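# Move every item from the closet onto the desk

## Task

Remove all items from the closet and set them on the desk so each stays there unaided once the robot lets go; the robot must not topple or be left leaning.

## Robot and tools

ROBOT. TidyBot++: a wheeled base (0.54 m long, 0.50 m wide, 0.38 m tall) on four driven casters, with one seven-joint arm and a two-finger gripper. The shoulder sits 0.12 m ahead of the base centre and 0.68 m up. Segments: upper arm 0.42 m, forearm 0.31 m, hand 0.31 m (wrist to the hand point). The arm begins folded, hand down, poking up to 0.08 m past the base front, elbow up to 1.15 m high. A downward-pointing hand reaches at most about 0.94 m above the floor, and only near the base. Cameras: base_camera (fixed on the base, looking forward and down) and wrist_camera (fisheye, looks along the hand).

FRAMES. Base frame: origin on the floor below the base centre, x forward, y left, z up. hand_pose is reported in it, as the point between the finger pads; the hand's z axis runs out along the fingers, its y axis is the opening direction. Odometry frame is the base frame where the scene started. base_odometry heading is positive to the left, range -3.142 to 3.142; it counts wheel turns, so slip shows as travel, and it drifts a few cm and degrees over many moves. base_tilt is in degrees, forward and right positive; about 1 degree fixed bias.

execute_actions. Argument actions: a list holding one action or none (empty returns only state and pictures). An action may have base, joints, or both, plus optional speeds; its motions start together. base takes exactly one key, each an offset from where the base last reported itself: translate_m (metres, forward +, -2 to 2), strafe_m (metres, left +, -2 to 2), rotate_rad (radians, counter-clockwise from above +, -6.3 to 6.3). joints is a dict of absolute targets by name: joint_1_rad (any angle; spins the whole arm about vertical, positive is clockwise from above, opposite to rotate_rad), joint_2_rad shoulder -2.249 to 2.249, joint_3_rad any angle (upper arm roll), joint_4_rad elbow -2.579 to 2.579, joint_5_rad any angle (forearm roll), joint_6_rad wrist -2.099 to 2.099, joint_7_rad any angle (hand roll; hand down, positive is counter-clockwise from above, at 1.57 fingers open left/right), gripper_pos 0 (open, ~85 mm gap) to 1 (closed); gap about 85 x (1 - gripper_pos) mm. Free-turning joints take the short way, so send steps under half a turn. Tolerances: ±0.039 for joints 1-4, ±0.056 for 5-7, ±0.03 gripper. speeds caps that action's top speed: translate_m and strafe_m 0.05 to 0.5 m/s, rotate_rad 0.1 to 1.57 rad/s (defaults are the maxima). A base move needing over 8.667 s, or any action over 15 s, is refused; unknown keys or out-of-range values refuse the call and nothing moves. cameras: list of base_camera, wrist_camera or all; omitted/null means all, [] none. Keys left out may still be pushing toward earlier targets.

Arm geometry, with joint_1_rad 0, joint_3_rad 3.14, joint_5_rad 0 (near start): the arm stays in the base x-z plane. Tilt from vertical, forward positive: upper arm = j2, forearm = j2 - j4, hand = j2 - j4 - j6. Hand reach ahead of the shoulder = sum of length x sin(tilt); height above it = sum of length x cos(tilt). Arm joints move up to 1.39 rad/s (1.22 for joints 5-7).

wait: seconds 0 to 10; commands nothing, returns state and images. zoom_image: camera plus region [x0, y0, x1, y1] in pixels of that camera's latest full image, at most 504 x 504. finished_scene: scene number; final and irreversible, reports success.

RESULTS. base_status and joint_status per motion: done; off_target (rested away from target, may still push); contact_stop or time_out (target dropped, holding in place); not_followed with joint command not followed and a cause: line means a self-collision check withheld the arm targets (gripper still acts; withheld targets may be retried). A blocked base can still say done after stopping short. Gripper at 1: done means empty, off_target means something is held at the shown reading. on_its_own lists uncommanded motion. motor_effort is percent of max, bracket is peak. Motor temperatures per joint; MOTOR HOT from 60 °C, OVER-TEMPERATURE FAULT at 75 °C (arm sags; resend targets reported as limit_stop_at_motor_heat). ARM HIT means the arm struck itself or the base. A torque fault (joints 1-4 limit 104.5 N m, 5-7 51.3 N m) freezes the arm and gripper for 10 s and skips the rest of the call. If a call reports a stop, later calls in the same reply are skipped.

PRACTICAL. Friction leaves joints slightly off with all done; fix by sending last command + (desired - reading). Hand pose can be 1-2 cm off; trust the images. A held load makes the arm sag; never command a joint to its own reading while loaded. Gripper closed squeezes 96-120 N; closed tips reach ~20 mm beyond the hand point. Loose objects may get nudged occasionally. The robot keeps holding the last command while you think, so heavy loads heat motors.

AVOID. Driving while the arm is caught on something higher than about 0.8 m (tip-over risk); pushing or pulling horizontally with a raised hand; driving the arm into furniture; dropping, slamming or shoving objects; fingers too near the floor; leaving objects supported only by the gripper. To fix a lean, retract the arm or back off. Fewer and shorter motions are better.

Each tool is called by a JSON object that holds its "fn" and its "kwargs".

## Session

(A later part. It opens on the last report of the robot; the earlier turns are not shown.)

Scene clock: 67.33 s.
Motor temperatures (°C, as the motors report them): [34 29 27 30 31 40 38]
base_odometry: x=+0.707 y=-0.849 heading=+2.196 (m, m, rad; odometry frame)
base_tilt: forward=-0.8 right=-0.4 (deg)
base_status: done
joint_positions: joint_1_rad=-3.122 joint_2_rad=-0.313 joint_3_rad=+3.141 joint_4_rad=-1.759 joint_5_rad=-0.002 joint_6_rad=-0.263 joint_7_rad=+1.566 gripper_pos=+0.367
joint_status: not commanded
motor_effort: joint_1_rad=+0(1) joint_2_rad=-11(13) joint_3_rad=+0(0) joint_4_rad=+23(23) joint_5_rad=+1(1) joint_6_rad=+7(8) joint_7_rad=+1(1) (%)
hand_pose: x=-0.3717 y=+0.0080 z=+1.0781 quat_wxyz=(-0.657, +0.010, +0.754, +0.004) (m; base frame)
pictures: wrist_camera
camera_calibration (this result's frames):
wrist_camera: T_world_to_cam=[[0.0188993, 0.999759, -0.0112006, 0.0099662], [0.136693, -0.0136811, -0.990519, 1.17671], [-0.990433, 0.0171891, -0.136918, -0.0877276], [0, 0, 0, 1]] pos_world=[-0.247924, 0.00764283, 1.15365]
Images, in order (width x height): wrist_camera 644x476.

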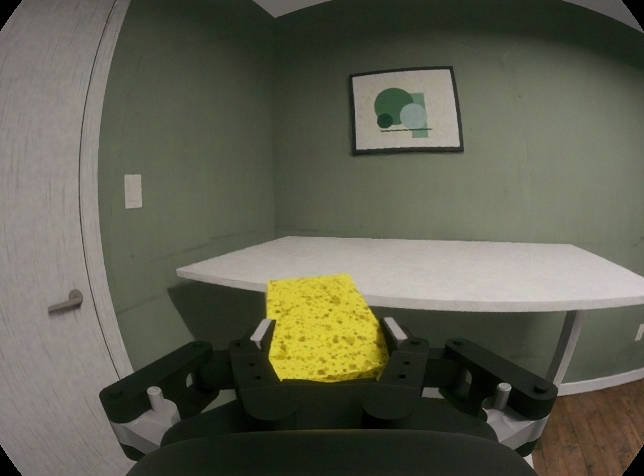

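{"fn": "execute_actions", "kwargs": {"actions": [{"base":{"rotate_rad":-0.395}}], "cameras": []}}

{"fn": "execute_actions", "kwargs": {"actions": [{"base":{"translate_m":-0.6},"joints":{"joint_1_rad":2.8}}], "cameras": ["wrist_camera"]}}

{"fn": "execute_actions", "kwargs": {"actions": [{"joints":{"joint_4_rad":-1.92}}], "cameras": ["wrist_camera"]}}

Scene clock: 68.87 s.
Motor temperatures (°C, as the motors report them): [34 29 27 30 31 40 38]
base_odometry: x=+0.707 y=-0.849 heading=+1.802 (m, m, rad; odometry frame)
base_tilt: forward=-0.8 right=-0.4 (deg)
base_status: done
joint_positions: joint_1_rad=-3.123 joint_2_rad=-0.313 joint_3_rad=+3.141 joint_4_rad=-1.760 joint_5_rad=-0.002 joint_6_rad=-0.263 joint_7_rad=+1.566 gripper_pos=+0.367
joint_status: not commanded
motor_effort: joint_1_rad=+0(1) joint_2_rad=-11(12) joint_3_rad=+0(1) joint_4_rad=+22(23) joint_5_rad=+1(1) joint_6_rad=+8(8) joint_7_rad=+1(1) (%)
hand_pose: x=-0.3717 y=+0.0072 z=+1.0781 quat_wxyz=(-0.656, +0.009, +0.754, +0.003) (m; base frame)
pictures: none
No camera images: the call's "cameras" was empty. Leave "cameras" out to get every camera's image.

Scene clock: 71.43 s.
Motor temperatures (°C, as the motors report them): [34 29 27 30 31 40 38]
base_odometry: x=+0.843 y=-1.434 heading=+1.801 (m, m, rad; odometry frame)
base_tilt: forward=-0.8 right=-0.3 (deg)
base_status: done
joint_positions: joint_1_rad=-3.465 joint_2_rad=-0.318 joint_3_rad=+3.141 joint_4_rad=-1.760 joint_5_rad=-0.002 joint_6_rad=-0.263 joint_7_rad=+1.566 gripper_pos=+0.367
joint_status: all done
motor_effort: joint_1_rad=+0(1) joint_2_rad=-11(14) joint_3_rad=+0(1) joint_4_rad=+23(23) joint_5_rad=+1(1) joint_6_rad=+8(8) joint_7_rad=+1(1) (%)
hand_pose: x=-0.3438 y=-0.1572 z=+1.0798 quat_wxyz=(-0.649, -0.119, +0.744, -0.109) (m; base frame)
pictures: wrist_camera
camera_calibration (this result's frames):
wrist_camera: T_world_to_cam=[[-0.319173, 0.94763, -0.0111965, 0.0501943], [0.130106, 0.0321126, -0.99098, 1.17773], [-0.938723, -0.31775, -0.133542, -0.0955038], [0, 0, 0, 1]] pos_world=[-0.226861, -0.115732, 1.15492]
Images, in order (width x height): wrist_camera 644x476.

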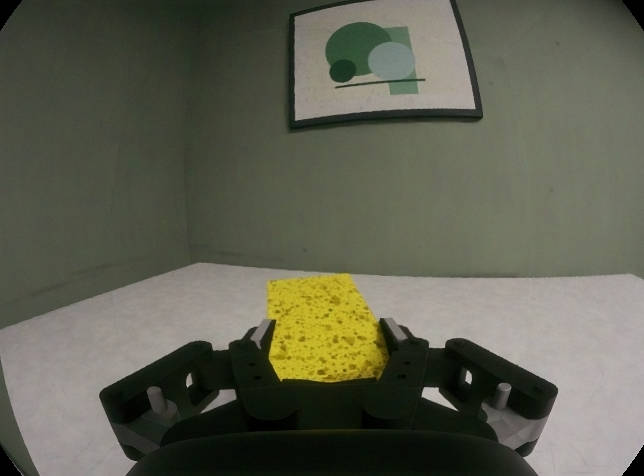

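Scene clock: 72.97 s.
Motor temperatures (°C, as the motors report them): [34 29 27 30 31 40 38]
base_odometry: x=+0.843 y=-1.434 heading=+1.801 (m, m, rad; odometry frame)
base_tilt: forward=-0.8 right=-0.4 (deg)
base_status: not commanded
joint_positions: joint_1_rad=-3.465 joint_2_rad=-0.325 joint_3_rad=+3.141 joint_4_rad=-1.908 joint_5_rad=-0.002 joint_6_rad=-0.264 joint_7_rad=+1.566 gripper_pos=+0.367
joint_status: all done
motor_effort: joint_1_rad=+0(0) joint_2_rad=-8(11) joint_3_rad=+0(0) joint_4_rad=+19(24) joint_5_rad=+1(0) joint_6_rad=+5(8) joint_7_rad=+1(1) (%)
hand_pose: x=-0.3351 y=-0.1543 z=+0.9921 quat_wxyz=(-0.595, -0.126, +0.787, -0.100) (m; base frame)
pictures: wrist_camera
camera_calibration (this result's frames):
wrist_camera: T_world_to_cam=[[-0.317661, 0.948139, -0.0111624, 0.0497565], [0.260387, 0.0759074, -0.962516, 1.11178], [-0.911751, -0.30866, -0.270995, 0.0486732], [0, 0, 0, 1]] pos_world=[-0.22931, -0.116545, 1.08386]
Images, in order (width x height): wrist_camera 644x476.

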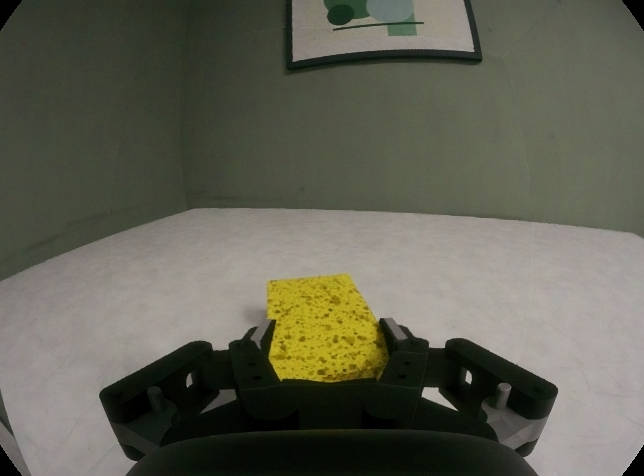

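{"fn": "execute_actions", "kwargs": {"actions": [{"joints":{"gripper_pos":0}}], "cameras": []}}

{"fn": "execute_actions", "kwargs": {"actions": [{"joints":{"joint_2_rad":-0.6}}], "cameras": ["wrist_camera"]}}

{"fn": "execute_actions", "kwargs": {"actions": [{"base":{"translate_m":2},"joints":{"joint_1_rad":-0.02,"gripper_pos":1}}], "cameras": []}}

{"fn": "execute_actions", "kwargs": {"actions": [{"base":{"strafe_m":-0.33},"joints":{"joint_2_rad":-0.31,"joint_4_rad":-2.04,"joint_6_rad":0.07}}], "cameras": ["wrist_camera"]}}

{"fn": "execute_actions", "kwargs": {"actions": [{"base":{"translate_m":0.3}}]}}

Scene clock: 74.33 s.
Motor temperatures (°C, as the motors report them): [34 29 27 30 31 40 38]
base_odometry: x=+0.843 y=-1.434 heading=+1.801 (m, m, rad; odometry frame)
base_tilt: forward=-0.8 right=-0.3 (deg)
base_status: not commanded
joint_positions: joint_1_rad=-3.465 joint_2_rad=-0.326 joint_3_rad=+3.141 joint_4_rad=-1.908 joint_5_rad=-0.002 joint_6_rad=-0.264 joint_7_rad=+1.566 gripper_pos=+0.000
joint_status: all done
motor_effort: joint_1_rad=+0(1) joint_2_rad=-11(11) joint_3_rad=+0(0) joint_4_rad=+22(21) joint_5_rad=+1(1) joint_6_rad=+7(7) joint_7_rad=+1(1) (%)
hand_pose: x=-0.3348 y=-0.1542 z=+0.9925 quat_wxyz=(-0.595, -0.126, +0.787, -0.100) (m; base frame)
pictures: none
No camera images: the call's "cameras" was empty. Leave "cameras" out to get every camera's image.

Scene clock: 75.67 s.
Motor temperatures (°C, as the motors report them): [34 29 27 30 31 40 38]
base_odometry: x=+0.843 y=-1.434 heading=+1.801 (m, m, rad; odometry frame)
base_tilt: forward=-0.8 right=-0.4 (deg)
base_status: not commanded
joint_positions: joint_1_rad=-3.465 joint_2_rad=-0.603 joint_3_rad=+3.141 joint_4_rad=-1.908 joint_5_rad=-0.002 joint_6_rad=-0.264 joint_7_rad=+1.566 gripper_pos=+0.000
joint_status: all done
motor_effort: joint_1_rad=+0(0) joint_2_rad=+0(13) joint_3_rad=+0(0) joint_4_rad=+21(23) joint_5_rad=+1(1) joint_6_rad=+7(8) joint_7_rad=+1(1) (%)
hand_pose: x=-0.2369 y=-0.1213 z=+1.1117 quat_wxyz=(-0.698, -0.112, +0.697, -0.117) (m; base frame)
pictures: wrist_camera
camera_calibration (this result's frames):
wrist_camera: T_world_to_cam=[[-0.320585, 0.947157, -0.01089, 0.0499183], [0.00022584, -0.0114204, -0.999935, 1.16821], [-0.94722, -0.320566, 0.00344731, -0.134152], [0, 0, 0, 1]] pos_world=[-0.111332, -0.0769438, 1.16914]
Images, in order (width x height): wrist_camera 644x476.

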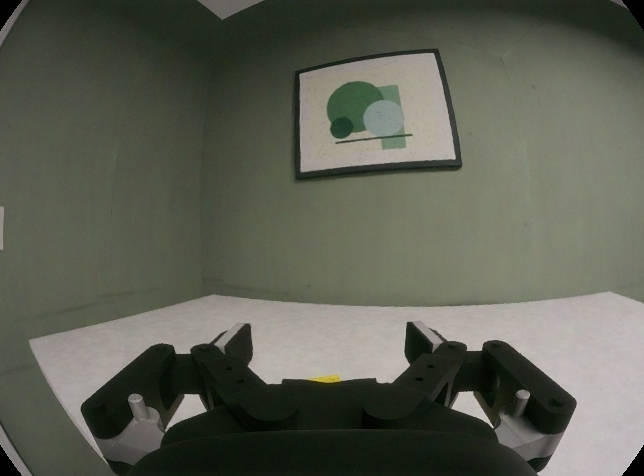

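Scene clock: 81.13 s.
Motor temperatures (°C, as the motors report them): [34 29 27 30 31 40 38]
base_odometry: x=+0.389 y=+0.514 heading=+1.800 (m, m, rad; odometry frame)
base_tilt: forward=-0.8 right=-0.4 (deg)
base_status: done
joint_positions: joint_1_rad=-6.284 joint_2_rad=-0.596 joint_3_rad=+3.141 joint_4_rad=-1.908 joint_5_rad=-0.002 joint_6_rad=-0.264 joint_7_rad=+1.566 gripper_pos=+0.999
joint_status: all done
motor_effort: joint_1_rad=+0(1) joint_2_rad=-2(5) joint_3_rad=+0(2) joint_4_rad=+22(23) joint_5_rad=+1(1) joint_6_rad=+8(8) joint_7_rad=+1(1) (%)
hand_pose: x=+0.4979 y=+0.0021 z=+1.1090 quat_wxyz=(+0.003, -0.709, +0.002, -0.705) (m; base frame)
pictures: none
No camera images: the call's "cameras" was empty. Leave "cameras" out to get every camera's image.

Scene clock: 83.13 s.
Motor temperatures (°C, as the motors report them): [34 29 27 30 31 40 38]
base_odometry: x=+0.711 y=+0.590 heading=+1.801 (m, m, rad; odometry frame)
base_tilt: forward=-0.8 right=-0.4 (deg)
base_status: done
joint_positions: joint_1_rad=-6.285 joint_2_rad=-0.307 joint_3_rad=+3.143 joint_4_rad=-2.023 joint_5_rad=-0.002 joint_6_rad=+0.029 joint_7_rad=+1.566 gripper_pos=+0.999
joint_status: all done
motor_effort: joint_1_rad=+0(2) joint_2_rad=-11(14) joint_3_rad=+0(2) joint_4_rad=+22(22) joint_5_rad=+1(1) joint_6_rad=+7(9) joint_7_rad=+1(1) (%)
hand_pose: x=+0.6120 y=+0.0016 z=+1.0018 quat_wxyz=(+0.003, -0.747, +0.003, -0.665) (m; base frame)
pictures: wrist_camera
camera_calibration (this result's frames):
wrist_camera: T_world_to_cam=[[0.000998199, -0.999931, -0.0116761, 0.011526], [-0.114022, 0.0114861, -0.993412, 1.12281], [0.993478, 0.00232295, -0.114003, -0.36085], [0, 0, 0, 1]] pos_world=[0.48651, -0.000533222, 1.07441]
Images, in order (width x height): wrist_camera 644x476.

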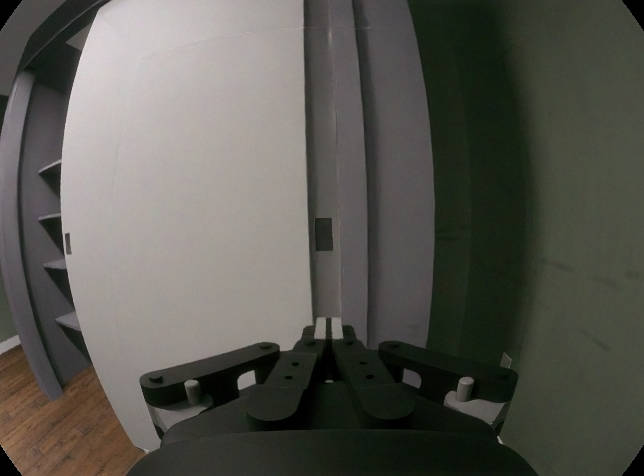

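Scene clock: 85.07 s.
Motor temperatures (°C, as the motors report them): [34 29 27 30 31 40 38]
base_odometry: x=+0.642 y=+0.882 heading=+1.800 (m, m, rad; odometry frame)
base_tilt: forward=-0.8 right=-0.4 (deg)
base_status: done
joint_positions: joint_1_rad=-6.285 joint_2_rad=-0.304 joint_3_rad=+3.143 joint_4_rad=-2.023 joint_5_rad=-0.002 joint_6_rad=+0.032 joint_7_rad=+1.566 gripper_pos=+0.999
joint_status: not commanded
motor_effort: joint_1_rad=-1(0) joint_2_rad=-11(13) joint_3_rad=-1(0) joint_4_rad=+23(24) joint_5_rad=+1(1) joint_6_rad=+7(8) joint_7_rad=+1(1) (%)
hand_pose: x=+0.6132 y=+0.0016 z=+1.0008 quat_wxyz=(+0.003, -0.747, +0.003, -0.665) (m; base frame)
pictures: base_camera, wrist_camera
camera_calibration (this result's frames):
wrist_camera: T_world_to_cam=[[0.00103112, -0.999931, -0.0116716, 0.0115133], [-0.114893, 0.0114758, -0.993312, 1.1224], [0.993377, 0.0023652, -0.114873, -0.3612], [0, 0, 0, 1]] pos_world=[0.487751, -0.000513631, 1.07353]
Images, in order (width x height): base_camera 644x364, wrist_camera 644x476.

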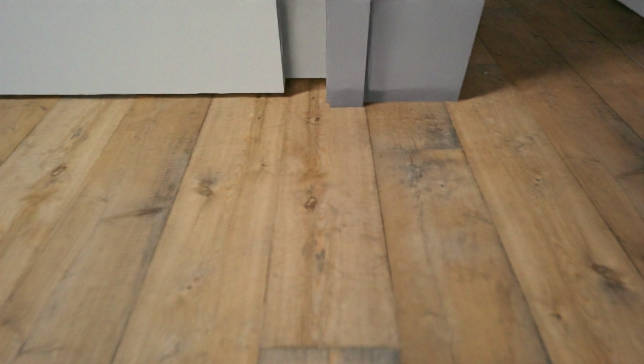

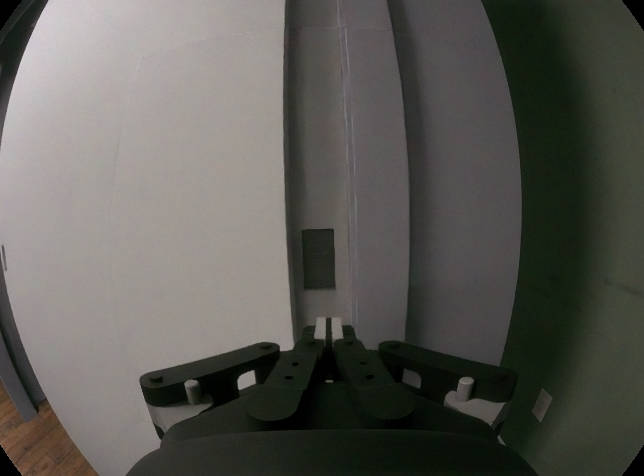

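{"fn": "execute_actions", "kwargs": {"actions": [{"base":{"strafe_m":0.019},"joints":{"joint_7_rad":-0.03}}], "cameras": ["wrist_camera"]}}

{"fn": "execute_actions", "kwargs": {"actions": [{"base":{"translate_m":0.21},"speeds":{"translate_m":0.07}}]}}

{"fn": "execute_actions", "kwargs": {"actions": [{"base":{"strafe_m":0.15},"speeds":{"strafe_m":0.07}}]}}

Scene clock: 87.03 s.
Motor temperatures (°C, as the motors report them): [34 29 27 30 31 40 38]
base_odometry: x=+0.624 y=+0.878 heading=+1.800 (m, m, rad; odometry frame)
base_tilt: forward=-0.8 right=-0.4 (deg)
base_status: done
joint_positions: joint_1_rad=-6.288 joint_2_rad=-0.304 joint_3_rad=+3.143 joint_4_rad=-2.023 joint_5_rad=-0.002 joint_6_rad=+0.032 joint_7_rad=-0.026 gripper_pos=+0.999
joint_status: all done
motor_effort: joint_1_rad=-1(2) joint_2_rad=-10(12) joint_3_rad=+0(2) joint_4_rad=+23(23) joint_5_rad=+1(1) joint_6_rad=+8(8) joint_7_rad=+1(2) (%)
hand_pose: x=+0.6131 y=+0.0029 z=+1.0008 quat_wxyz=(+0.478, -0.521, +0.535, -0.463) (m; base frame)
pictures: wrist_camera
camera_calibration (this result's frames):
wrist_camera: T_world_to_cam=[[-0.114227, 0.0322034, -0.992933, 1.06255], [0.00144047, 0.999479, 0.03225, 0.0218373], [0.993454, 0.00225353, -0.114213, -0.361864], [0, 0, 0, 1]] pos_world=[0.480835, -0.0552282, 1.01301]
Images, in order (width x height): wrist_camera 644x476.

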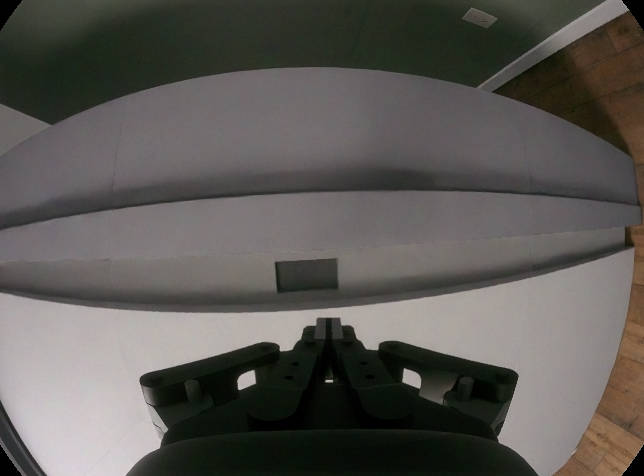

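Scene clock: 90.57 s.
Motor temperatures (°C, as the motors report them): [34 29 27 30 31 40 38]
base_odometry: x=+0.576 y=+1.082 heading=+1.800 (m, m, rad; odometry frame)
base_tilt: forward=-0.8 right=-0.4 (deg)
base_status: done
joint_positions: joint_1_rad=-6.288 joint_2_rad=-0.328 joint_3_rad=+3.143 joint_4_rad=-2.038 joint_5_rad=-0.002 joint_6_rad=+0.033 joint_7_rad=-0.026 gripper_pos=+0.999
joint_status: not commanded
motor_effort: joint_1_rad=+0(1) joint_2_rad=-7(12) joint_3_rad=+0(1) joint_4_rad=+22(31) joint_5_rad=+1(1) joint_6_rad=+7(14) joint_7_rad=+1(2) (%)
hand_pose: x=+0.6042 y=+0.0029 z=+1.0039 quat_wxyz=(+0.480, -0.519, +0.532, -0.465) (m; base frame)
pictures: base_camera, wrist_camera
camera_calibration (this result's frames):
wrist_camera: T_world_to_cam=[[-0.103733, 0.0322651, -0.994082, 1.05937], [0.00109648, 0.999477, 0.0323258, 0.02192], [0.994605, 0.00226325, -0.103714, -0.363878], [0, 0, 0, 1]] pos_world=[0.471782, -0.0552657, 1.01465]
Images, in order (width x height): base_camera 644x364, wrist_camera 644x476.

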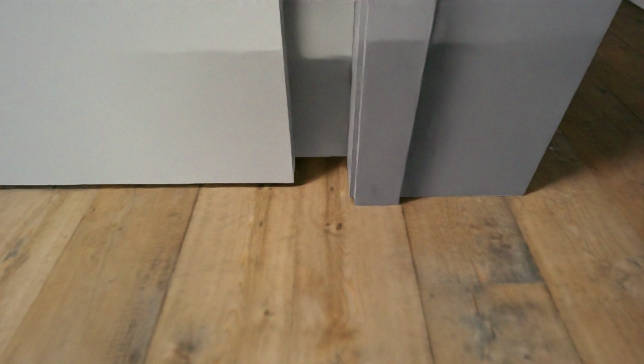

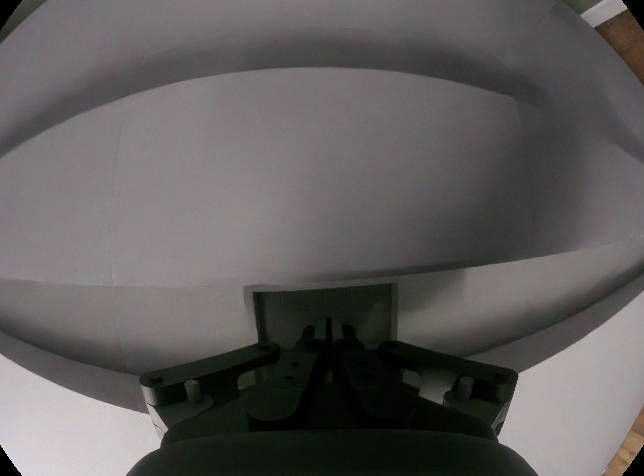

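Scene clock: 93.37 s.
Motor temperatures (°C, as the motors report them): [34 29 27 30 31 40 38]
base_odometry: x=+0.430 y=+1.048 heading=+1.800 (m, m, rad; odometry frame)
base_tilt: forward=-0.8 right=-0.4 (deg)
base_status: done
joint_positions: joint_1_rad=-6.261 joint_2_rad=-0.325 joint_3_rad=+3.197 joint_4_rad=-2.038 joint_5_rad=-0.002 joint_6_rad=+0.036 joint_7_rad=-0.026 gripper_pos=+0.999
joint_status: not commanded
motor_effort: joint_1_rad=-5(15) joint_2_rad=-10(11) joint_3_rad=-5(16) joint_4_rad=+22(23) joint_5_rad=+1(1) joint_6_rad=+7(9) joint_7_rad=+2(1) (%)
hand_pose: x=+0.6045 y=-0.0405 z=+1.0032 quat_wxyz=(+0.466, -0.494, +0.556, -0.479) (m; base frame)
pictures: base_camera, wrist_camera
camera_calibration (this result's frames):
wrist_camera: T_world_to_cam=[[-0.100246, 0.0573184, -0.99331, 1.05825], [0.0787184, 0.995667, 0.04951, 0.000951762], [0.991844, -0.0732286, -0.104324, -0.364899], [0, 0, 0, 1]] pos_world=[0.467933, -0.0883258, 1.01305]
Images, in order (width x height): base_camera 644x364, wrist_camera 644x476.

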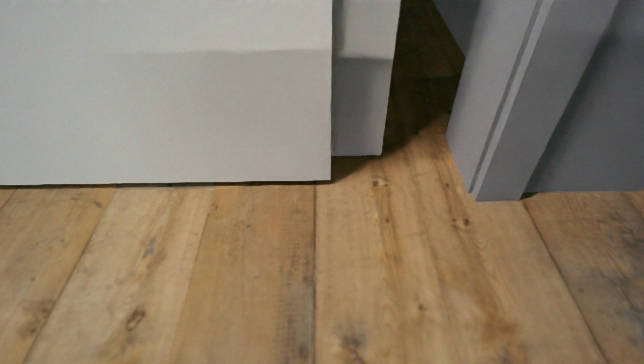

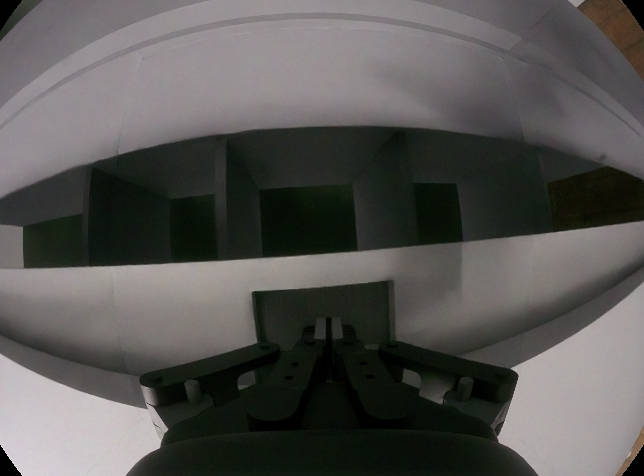

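{"fn": "execute_actions", "kwargs": {"actions": [{"base":{"strafe_m":0.67},"joints":{"joint_2_rad":-0.26},"speeds":{"strafe_m":0.1}}]}}

{"fn": "execute_actions", "kwargs": {"actions": [{"base":{"translate_m":-0.12},"joints":{"joint_2_rad":-0.32}}], "cameras": []}}

{"fn": "execute_actions", "kwargs": {"actions": [{"base":{"strafe_m":-0.45},"joints":{"joint_7_rad":1.57,"joint_3_rad":3.12,"joint_4_rad":-1.3,"joint_6_rad":-0.8,"gripper_pos":0}}]}}

Scene clock: 101.07 s.
Motor temperatures (°C, as the motors report them): [34 28 27 30 31 40 38]
base_odometry: x=-0.223 y=+0.896 heading=+1.800 (m, m, rad; odometry frame)
base_tilt: forward=-0.8 right=-0.4 (deg)
base_status: done
joint_positions: joint_1_rad=-6.260 joint_2_rad=-0.278 joint_3_rad=+3.197 joint_4_rad=-2.037 joint_5_rad=-0.002 joint_6_rad=+0.054 joint_7_rad=-0.026 gripper_pos=+0.999
joint_status: all done
motor_effort: joint_1_rad=-5(19) joint_2_rad=-11(11) joint_3_rad=-5(20) joint_4_rad=+22(23) joint_5_rad=+1(2) joint_6_rad=+7(7) joint_7_rad=+1(1) (%)
hand_pose: x=+0.6199 y=-0.0418 z=+0.9856 quat_wxyz=(+0.458, -0.500, +0.563, -0.472) (m; base frame)
pictures: base_camera, wrist_camera
camera_calibration (this result's frames):
wrist_camera: T_world_to_cam=[[-0.129097, 0.0573524, -0.989972, 1.05699], [0.0819805, 0.995526, 0.0469835, 0.00235166], [0.988237, -0.075093, -0.133222, -0.351509], [0, 0, 0, 1]] pos_world=[0.483636, -0.0893578, 0.999451]
Images, in order (width x height): base_camera 644x364, wrist_camera 644x476.

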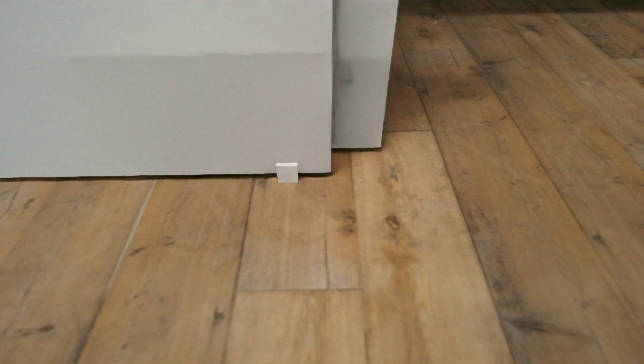

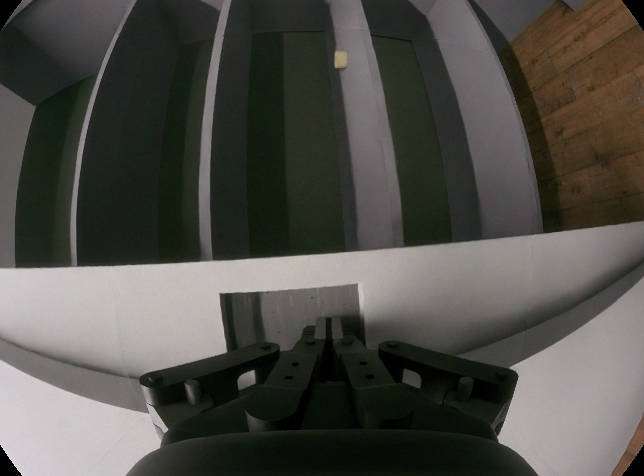

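Scene clock: 102.43 s.
Motor temperatures (°C, as the motors report them): [34 28 27 30 31 40 38]
base_odometry: x=-0.196 y=+0.779 heading=+1.800 (m, m, rad; odometry frame)
base_tilt: forward=-0.8 right=-0.4 (deg)
base_status: done
joint_positions: joint_1_rad=-6.283 joint_2_rad=-0.322 joint_3_rad=+3.172 joint_4_rad=-2.037 joint_5_rad=-0.002 joint_6_rad=+0.054 joint_7_rad=-0.026 gripper_pos=+0.999
joint_status: all done
motor_effort: joint_1_rad=+0(6) joint_2_rad=-9(16) joint_3_rad=-1(6) joint_4_rad=+22(23) joint_5_rad=+1(1) joint_6_rad=+7(8) joint_7_rad=+1(2) (%)
hand_pose: x=+0.6071 y=-0.0158 z=+1.0075 quat_wxyz=(+0.479, -0.505, +0.539, -0.474) (m; base frame)
pictures: none
No camera images: the call's "cameras" was empty. Leave "cameras" out to get every camera's image.

Scene clock: 104.87 s.
Motor temperatures (°C, as the motors report them): [34 28 27 30 31 40 38]
base_odometry: x=+0.243 y=+0.881 heading=+1.799 (m, m, rad; odometry frame)
base_tilt: forward=-0.8 right=-0.3 (deg)
base_status: done
joint_positions: joint_1_rad=-6.285 joint_2_rad=-0.322 joint_3_rad=+3.144 joint_4_rad=-1.319 joint_5_rad=-0.002 joint_6_rad=-0.760 joint_7_rad=+1.549 gripper_pos=+0.000
joint_status: all done
motor_effort: joint_1_rad=-1(2) joint_2_rad=-7(12) joint_3_rad=+0(2) joint_4_rad=+19(24) joint_5_rad=+1(1) joint_6_rad=+8(9) joint_7_rad=+1(2) (%)
hand_pose: x=+0.5560 y=+0.0012 z=+1.1937 quat_wxyz=(+0.008, -0.770, +0.009, -0.638) (m; base frame)
pictures: base_camera, wrist_camera
camera_calibration (this result's frames):
wrist_camera: T_world_to_cam=[[-0.00256014, -0.999605, -0.0279976, 0.0348656], [-0.184441, 0.0279893, -0.982445, 1.33319], [0.98284, 0.00264869, -0.184439, -0.193334], [0, 0, 0, 1]] pos_world=[0.435999, -0.00195113, 1.2751]
Images, in order (width x height): base_camera 644x364, wrist_camera 644x476.

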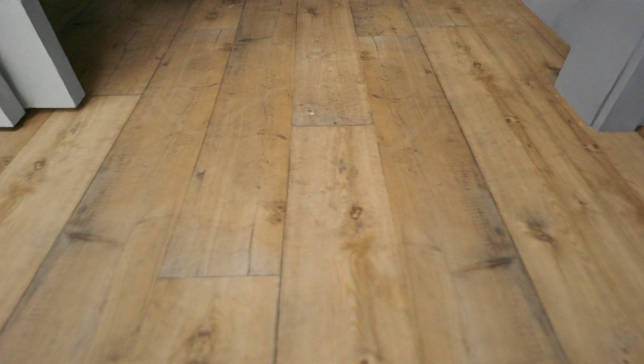

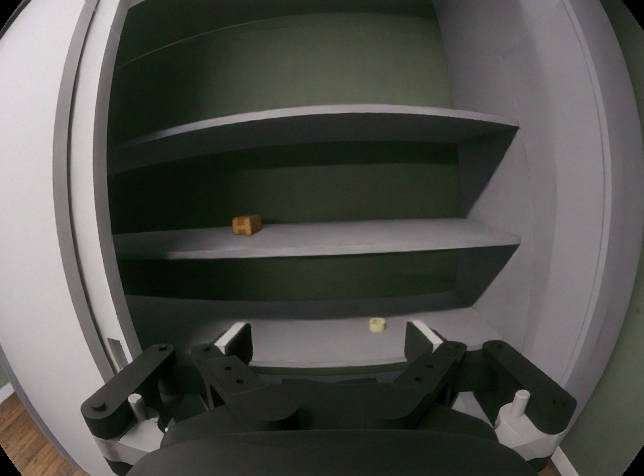

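{"fn": "execute_actions", "kwargs": {"actions": [{"base":{"strafe_m":0.07},"joints":{"joint_1_rad":-0.25,"joint_7_rad":1.6,"joint_2_rad":0.25,"joint_4_rad":-0.73}}], "cameras": ["wrist_camera"]}}

{"fn": "execute_actions", "kwargs": {"actions": [{"base":{"translate_m":0.36},"speeds":{"translate_m":0.15}}]}}

Scene clock: 107.33 s.
Motor temperatures (°C, as the motors report them): [34 28 27 30 31 40 38]
base_odometry: x=+0.175 y=+0.865 heading=+1.800 (m, m, rad; odometry frame)
base_tilt: forward=-0.8 right=-0.4 (deg)
base_status: done
joint_positions: joint_1_rad=-6.514 joint_2_rad=+0.254 joint_3_rad=+3.137 joint_4_rad=-0.754 joint_5_rad=-0.002 joint_6_rad=-0.760 joint_7_rad=+1.573 gripper_pos=+0.000
joint_status: all done
motor_effort: joint_1_rad=+0(2) joint_2_rad=-28(32) joint_3_rad=+0(3) joint_4_rad=+19(20) joint_5_rad=+1(0) joint_6_rad=+8(8) joint_7_rad=+1(1) (%)
hand_pose: x=+0.7766 y=+0.1593 z=+1.1960 quat_wxyz=(+0.075, -0.768, -0.091, -0.630) (m; base frame)
pictures: wrist_camera
camera_calibration (this result's frames):
wrist_camera: T_world_to_cam=[[0.235976, -0.971748, -0.00459779, -0.0241587], [-0.19038, -0.0415905, -0.980829, 1.38543], [0.952928, 0.232327, -0.194816, -0.411097], [0, 0, 0, 1]] pos_world=[0.661205, 0.129654, 1.27867]
Images, in order (width x height): wrist_camera 644x476.

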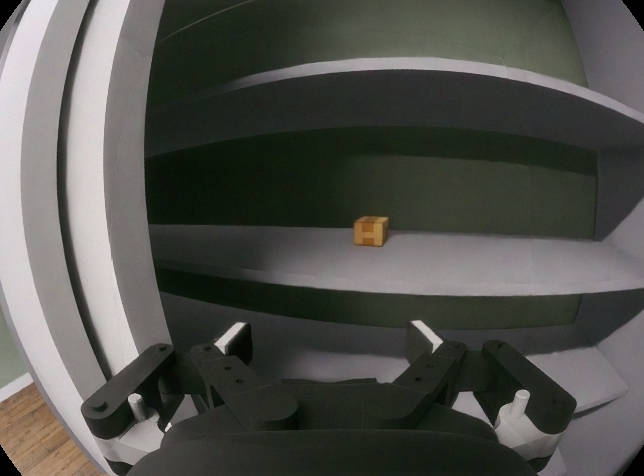

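Scene clock: 110.43 s.
Motor temperatures (°C, as the motors report them): [34 28 27 30 31 40 38]
base_odometry: x=+0.093 y=+1.216 heading=+1.799 (m, m, rad; odometry frame)
base_tilt: forward=-0.7 right=-0.4 (deg)
base_status: done
joint_positions: joint_1_rad=-6.516 joint_2_rad=+0.253 joint_3_rad=+3.137 joint_4_rad=-0.751 joint_5_rad=-0.002 joint_6_rad=-0.761 joint_7_rad=+1.573 gripper_pos=+0.000
joint_status: not commanded
motor_effort: joint_1_rad=+0(1) joint_2_rad=-28(31) joint_3_rad=+0(1) joint_4_rad=+19(21) joint_5_rad=+1(1) joint_6_rad=+7(7) joint_7_rad=+1(1) (%)
hand_pose: x=+0.7756 y=+0.1599 z=+1.1977 quat_wxyz=(+0.076, -0.767, -0.092, -0.630) (m; base frame)
pictures: base_camera, wrist_camera
camera_calibration (this result's frames):
wrist_camera: T_world_to_cam=[[0.237162, -0.971459, -0.00458863, -0.0243077], [-0.188066, -0.0412774, -0.981289, 1.38567], [0.953093, 0.233587, -0.192488, -0.413077], [0, 0, 0, 1]] pos_world=[0.660064, 0.130072, 1.28012]
Images, in order (width x height): base_camera 644x364, wrist_camera 644x476.

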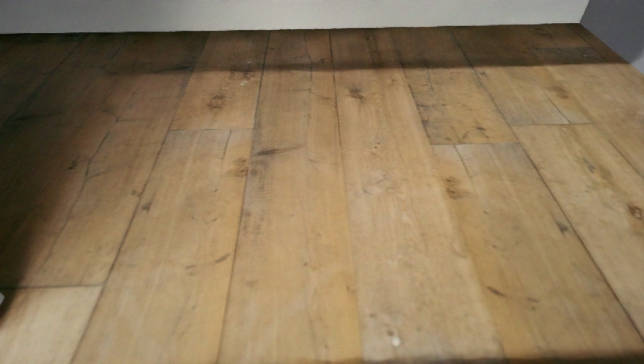

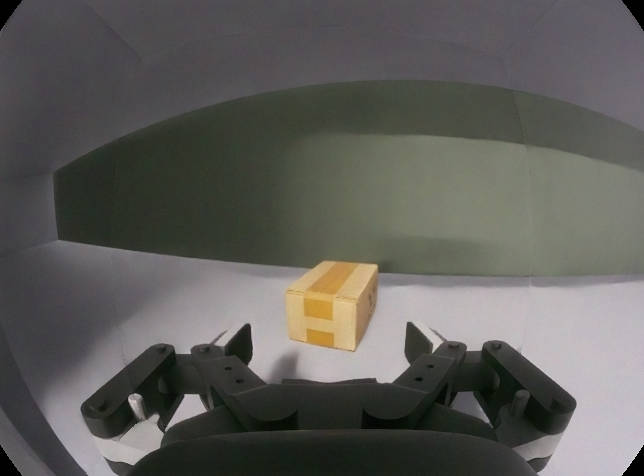

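{"fn": "execute_actions", "kwargs": {"actions": [{"base":{"strafe_m":0.2},"joints":{"joint_1_rad":0.05},"speeds":{"strafe_m":0.15}}]}}

Scene clock: 112.67 s.
Motor temperatures (°C, as the motors report them): [34 28 27 30 31 40 38]
base_odometry: x=-0.102 y=+1.171 heading=+1.799 (m, m, rad; odometry frame)
base_tilt: forward=-0.7 right=-0.4 (deg)
base_status: done
joint_positions: joint_1_rad=-6.243 joint_2_rad=+0.253 joint_3_rad=+3.136 joint_4_rad=-0.751 joint_5_rad=-0.002 joint_6_rad=-0.762 joint_7_rad=+1.573 gripper_pos=+0.000
joint_status: all done
motor_effort: joint_1_rad=+0(4) joint_2_rad=-28(29) joint_3_rad=-1(3) joint_4_rad=+20(20) joint_5_rad=+1(0) joint_6_rad=+8(8) joint_7_rad=+1(1) (%)
hand_pose: x=+0.7944 y=-0.0225 z=+1.1978 quat_wxyz=(-0.010, -0.772, +0.013, -0.635) (m; base frame)
pictures: base_camera, wrist_camera
camera_calibration (this result's frames):
wrist_camera: T_world_to_cam=[[-0.032477, -0.99946, -0.00490369, 0.00800023], [-0.192364, 0.0110652, -0.981261, 1.38626], [0.980786, -0.0309252, -0.192619, -0.416119], [0, 0, 0, 1]] pos_world=[0.67505, -0.0202119, 1.28017]
Images, in order (width x height): base_camera 644x364, wrist_camera 644x476.

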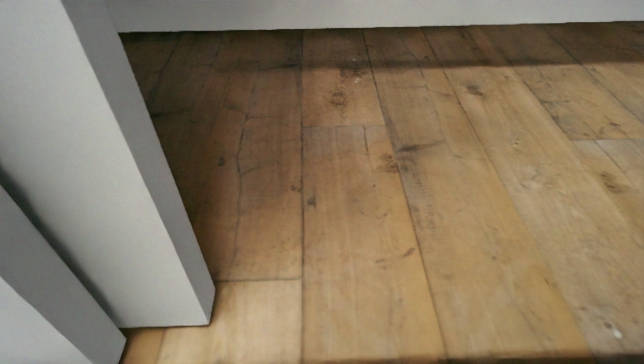

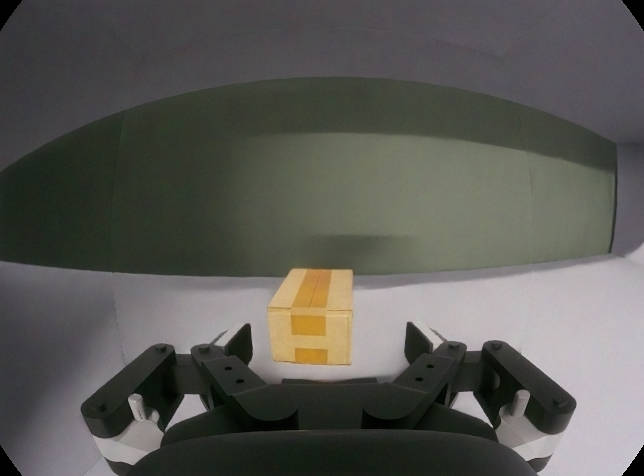

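{"fn": "execute_actions", "kwargs": {"actions": [{"joints":{"joint_1_rad":0.0,"joint_2_rad":0.4,"joint_4_rad":-0.585}}], "cameras": ["wrist_camera"]}}

{"fn": "execute_actions", "kwargs": {"actions": [{"base":{"translate_m":0.035},"speeds":{"translate_m":0.05}}], "cameras": ["wrist_camera"]}}

{"fn": "execute_actions", "kwargs": {"actions": [{"joints":{"gripper_pos":1}}], "cameras": []}}

{"fn": "execute_actions", "kwargs": {"actions": [{"joints":{"joint_2_rad":0.33}}], "cameras": ["wrist_camera"]}}

Scene clock: 114.20 s.
Motor temperatures (°C, as the motors report them): [34 29 27 30 31 40 38]
base_odometry: x=-0.102 y=+1.171 heading=+1.799 (m, m, rad; odometry frame)
base_tilt: forward=-0.8 right=-0.4 (deg)
base_status: not commanded
joint_positions: joint_1_rad=-6.265 joint_2_rad=+0.404 joint_3_rad=+3.136 joint_4_rad=-0.606 joint_5_rad=-0.002 joint_6_rad=-0.762 joint_7_rad=+1.573 gripper_pos=+0.000
joint_status: all done
motor_effort: joint_1_rad=+0(1) joint_2_rad=-33(37) joint_3_rad=-1(1) joint_4_rad=+19(22) joint_5_rad=+1(0) joint_6_rad=+8(8) joint_7_rad=+2(1) (%)
hand_pose: x=+0.8554 y=-0.0085 z=+1.1739 quat_wxyz=(-0.003, -0.774, +0.005, -0.633) (m; base frame)
pictures: wrist_camera
camera_calibration (this result's frames):
wrist_camera: T_world_to_cam=[[-0.010071, -0.999933, -0.00576446, 0.00571816], [-0.198456, 0.00764879, -0.98008, 1.37821], [0.980058, -0.00872638, -0.198519, -0.472431], [0, 0, 0, 1]] pos_world=[0.73658, -0.00894646, 1.257]
Images, in order (width x height): wrist_camera 644x476.

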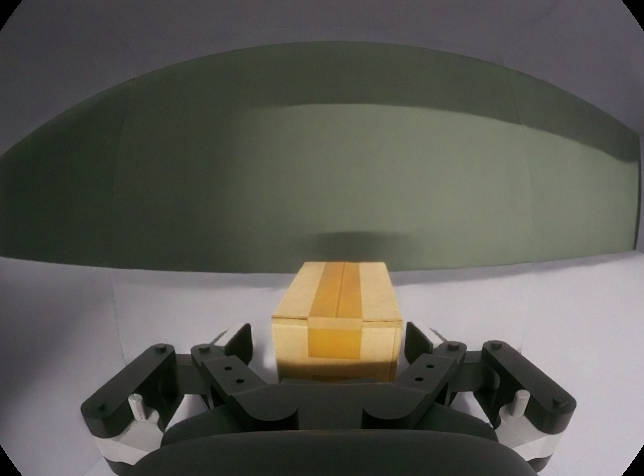

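Scene clock: 115.40 s.
Motor temperatures (°C, as the motors report them): [34 29 27 30 31 40 38]
base_odometry: x=-0.110 y=+1.205 heading=+1.799 (m, m, rad; odometry frame)
base_tilt: forward=-0.7 right=-0.4 (deg)
base_status: done
joint_positions: joint_1_rad=-6.265 joint_2_rad=+0.402 joint_3_rad=+3.136 joint_4_rad=-0.606 joint_5_rad=-0.002 joint_6_rad=-0.762 joint_7_rad=+1.573 gripper_pos=+0.000
joint_status: not commanded
motor_effort: joint_1_rad=+0(1) joint_2_rad=-34(35) joint_3_rad=+0(1) joint_4_rad=+19(21) joint_5_rad=+1(1) joint_6_rad=+7(8) joint_7_rad=+1(1) (%)
hand_pose: x=+0.8547 y=-0.0085 z=+1.1750 quat_wxyz=(-0.003, -0.774, +0.005, -0.633) (m; base frame)
pictures: wrist_camera
camera_calibration (this result's frames):
wrist_camera: T_world_to_cam=[[-0.0100626, -0.999933, -0.00575415, 0.00571007], [-0.197207, 0.0076259, -0.980332, 1.37835], [0.98031, -0.0087299, -0.19727, -0.473211], [0, 0, 0, 1]] pos_world=[0.735771, -0.00893254, 1.25792]
Images, in order (width x height): wrist_camera 644x476.

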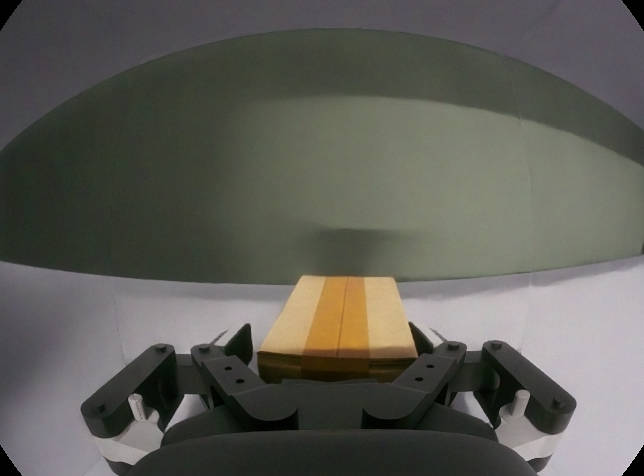

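Scene clock: 116.50 s.
Motor temperatures (°C, as the motors report them): [34 29 27 30 31 40 38]
base_odometry: x=-0.110 y=+1.205 heading=+1.799 (m, m, rad; odometry frame)
base_tilt: forward=-0.8 right=-0.4 (deg)
base_status: not commanded
joint_positions: joint_1_rad=-6.265 joint_2_rad=+0.402 joint_3_rad=+3.136 joint_4_rad=-0.605 joint_5_rad=-0.002 joint_6_rad=-0.762 joint_7_rad=+1.574 gripper_pos=+0.346
joint_status: gripper_pos off_target (ended at +0.346, target +1.000)
motor_effort: joint_1_rad=+0(1) joint_2_rad=-33(33) joint_3_rad=+0(1) joint_4_rad=+20(20) joint_5_rad=+1(1) joint_6_rad=+8(9) joint_7_rad=+1(1) (%)
hand_pose: x=+0.8546 y=-0.0085 z=+1.1753 quat_wxyz=(-0.003, -0.774, +0.004, -0.633) (m; base frame)
pictures: none
No camera images: the call's "cameras" was empty. Leave "cameras" out to get every camera's image.

Scene clock: 117.50 s.
Motor temperatures (°C, as the motors report them): [34 29 27 30 31 40 38]
base_odometry: x=-0.110 y=+1.205 heading=+1.799 (m, m, rad; odometry frame)
base_tilt: forward=-0.7 right=-0.4 (deg)
base_status: not commanded
joint_positions: joint_1_rad=-6.265 joint_2_rad=+0.335 joint_3_rad=+3.136 joint_4_rad=-0.603 joint_5_rad=-0.002 joint_6_rad=-0.767 joint_7_rad=+1.574 gripper_pos=+0.346
joint_status: all done
motor_effort: joint_1_rad=+0(0) joint_2_rad=-31(38) joint_3_rad=-1(1) joint_4_rad=+20(22) joint_5_rad=+1(1) joint_6_rad=+9(9) joint_7_rad=+1(1) (%)
hand_pose: x=+0.8190 y=-0.0078 z=+1.2237 quat_wxyz=(-0.003, -0.753, +0.004, -0.658) (m; base frame)
pictures: wrist_camera
camera_calibration (this result's frames):
wrist_camera: T_world_to_cam=[[-0.00963437, -0.999942, -0.00480001, 0.00474982], [-0.132433, 0.00603391, -0.991174, 1.37927], [0.991145, -0.00891365, -0.132484, -0.516743], [0, 0, 0, 1]] pos_world=[0.694874, -0.00817889, 1.29866]
Images, in order (width x height): wrist_camera 644x476.

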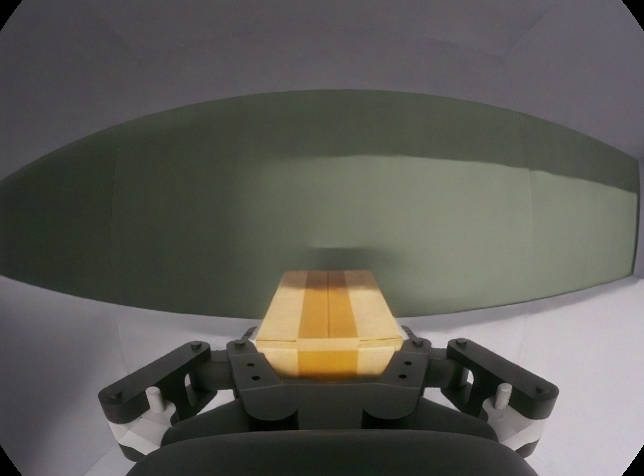

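{"fn": "execute_actions", "kwargs": {"actions": [{"base":{"translate_m":-2}}], "cameras": []}}

{"fn": "execute_actions", "kwargs": {"actions": [{"base":{"strafe_m":-0.33},"joints":{"joint_1_rad":-2.85,"joint_2_rad":-0.32,"joint_4_rad":-1.85,"joint_6_rad":-0.1}}], "cameras": ["wrist_camera"]}}

{"fn": "execute_actions", "kwargs": {"actions": [{"base":{"translate_m":-0.79}}], "cameras": ["wrist_camera"]}}

{"fn": "execute_actions", "kwargs": {"actions": [{"joints":{"joint_4_rad":-1.98}}], "cameras": ["wrist_camera"]}}

Scene clock: 123.13 s.
Motor temperatures (°C, as the motors report them): [34 29 27 31 31 40 38]
base_odometry: x=+0.343 y=-0.743 heading=+1.799 (m, m, rad; odometry frame)
base_tilt: forward=-0.7 right=-0.4 (deg)
base_status: done
joint_positions: joint_1_rad=-6.267 joint_2_rad=+0.334 joint_3_rad=+3.136 joint_4_rad=-0.603 joint_5_rad=-0.002 joint_6_rad=-0.769 joint_7_rad=+1.574 gripper_pos=+0.346
joint_status: not commanded
motor_effort: joint_1_rad=+0(3) joint_2_rad=-31(35) joint_3_rad=+0(2) joint_4_rad=+20(22) joint_5_rad=+1(0) joint_6_rad=+9(9) joint_7_rad=+1(1) (%)
hand_pose: x=+0.8184 y=-0.0066 z=+1.2236 quat_wxyz=(-0.003, -0.753, +0.004, -0.658) (m; base frame)
pictures: none
No camera images: the call's "cameras" was empty. Leave "cameras" out to get every camera's image.

Scene clock: 126.87 s.
Motor temperatures (°C, as the motors report them): [34 29 27 31 31 40 38]
base_odometry: x=+0.665 y=-0.669 heading=+1.799 (m, m, rad; odometry frame)
base_tilt: forward=-0.8 right=-0.4 (deg)
base_status: done
joint_positions: joint_1_rad=-9.115 joint_2_rad=-0.302 joint_3_rad=+3.134 joint_4_rad=-1.833 joint_5_rad=-0.002 joint_6_rad=-0.147 joint_7_rad=+1.574 gripper_pos=+0.346
joint_status: all done
motor_effort: joint_1_rad=+0(4) joint_2_rad=-12(32) joint_3_rad=+0(3) joint_4_rad=+24(23) joint_5_rad=+1(0) joint_6_rad=+8(9) joint_7_rad=+1(1) (%)
hand_pose: x=-0.3574 y=+0.1458 z=+1.0630 quat_wxyz=(+0.661, -0.111, -0.736, -0.101) (m; base frame)
pictures: wrist_camera
camera_calibration (this result's frames):
wrist_camera: T_world_to_cam=[[0.295614, 0.955307, -0.00101246, -0.0336712], [0.100448, -0.0321369, -0.994423, 1.15552], [-0.950012, 0.293864, -0.105459, -0.137332], [0, 0, 0, 1]] pos_world=[-0.236582, 0.109658, 1.13456]
Images, in order (width x height): wrist_camera 644x476.

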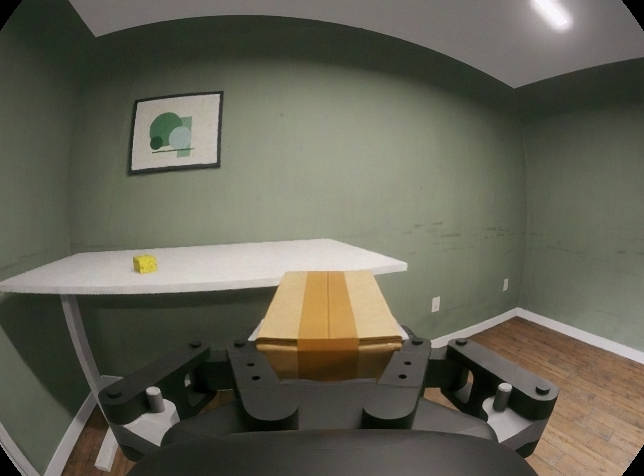

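Scene clock: 129.83 s.
Motor temperatures (°C, as the motors report them): [34 29 27 31 31 40 38]
base_odometry: x=+0.845 y=-1.438 heading=+1.799 (m, m, rad; odometry frame)
base_tilt: forward=-0.8 right=-0.4 (deg)
base_status: done
joint_positions: joint_1_rad=-9.115 joint_2_rad=-0.312 joint_3_rad=+3.134 joint_4_rad=-1.835 joint_5_rad=-0.002 joint_6_rad=-0.144 joint_7_rad=+1.574 gripper_pos=+0.346
joint_status: not commanded
motor_effort: joint_1_rad=+0(1) joint_2_rad=-12(15) joint_3_rad=+0(2) joint_4_rad=+24(24) joint_5_rad=+1(1) joint_6_rad=+8(8) joint_7_rad=+1(1) (%)
hand_pose: x=-0.3538 y=+0.1446 z=+1.0678 quat_wxyz=(+0.665, -0.110, -0.732, -0.102) (m; base frame)
pictures: wrist_camera
camera_calibration (this result's frames):
wrist_camera: T_world_to_cam=[[0.295595, 0.955313, -0.000918704, -0.033735], [0.0898937, -0.0287725, -0.995536, 1.15684], [-0.951074, 0.294193, -0.0943817, -0.145346], [0, 0, 0, 1]] pos_world=[-0.232255, 0.108272, 1.13793]
Images, in order (width x height): wrist_camera 644x476.

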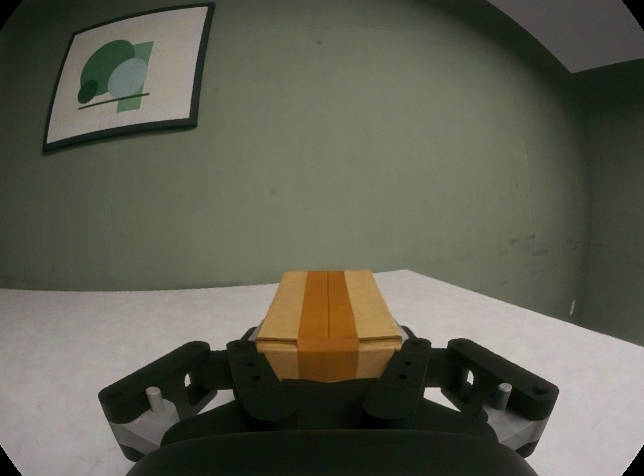

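Scene clock: 130.83 s.
Motor temperatures (°C, as the motors report them): [34 29 27 31 31 40 38]
base_odometry: x=+0.845 y=-1.438 heading=+1.799 (m, m, rad; odometry frame)
base_tilt: forward=-0.8 right=-0.4 (deg)
base_status: not commanded
joint_positions: joint_1_rad=-9.115 joint_2_rad=-0.312 joint_3_rad=+3.134 joint_4_rad=-1.974 joint_5_rad=-0.002 joint_6_rad=-0.143 joint_7_rad=+1.574 gripper_pos=+0.346
joint_status: all done
motor_effort: joint_1_rad=+0(0) joint_2_rad=-11(12) joint_3_rad=+0(0) joint_4_rad=+23(25) joint_5_rad=+1(1) joint_6_rad=+8(9) joint_7_rad=+1(1) (%)
hand_pose: x=-0.3462 y=+0.1425 z=+0.9818 quat_wxyz=(+0.613, -0.117, -0.776, -0.094) (m; base frame)
pictures: wrist_camera
camera_calibration (this result's frames):
wrist_camera: T_world_to_cam=[[0.296058, 0.955169, -0.00110381, -0.0336529], [0.219606, -0.0691924, -0.973132, 1.09922], [-0.929582, 0.287861, -0.230246, -0.00382421], [0, 0, 0, 1]] pos_world=[-0.234987, 0.109303, 1.06877]
Images, in order (width x height): wrist_camera 644x476.

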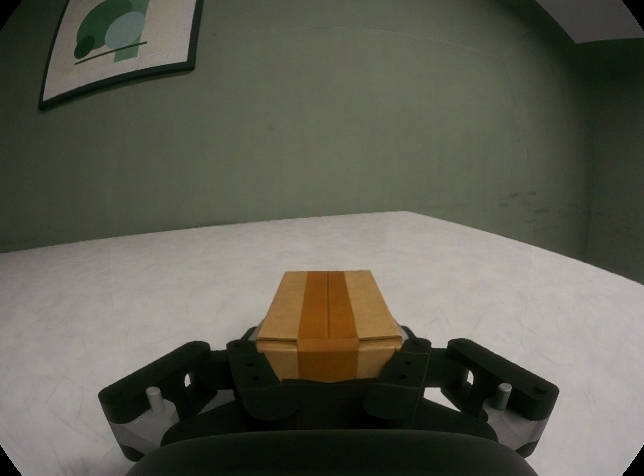

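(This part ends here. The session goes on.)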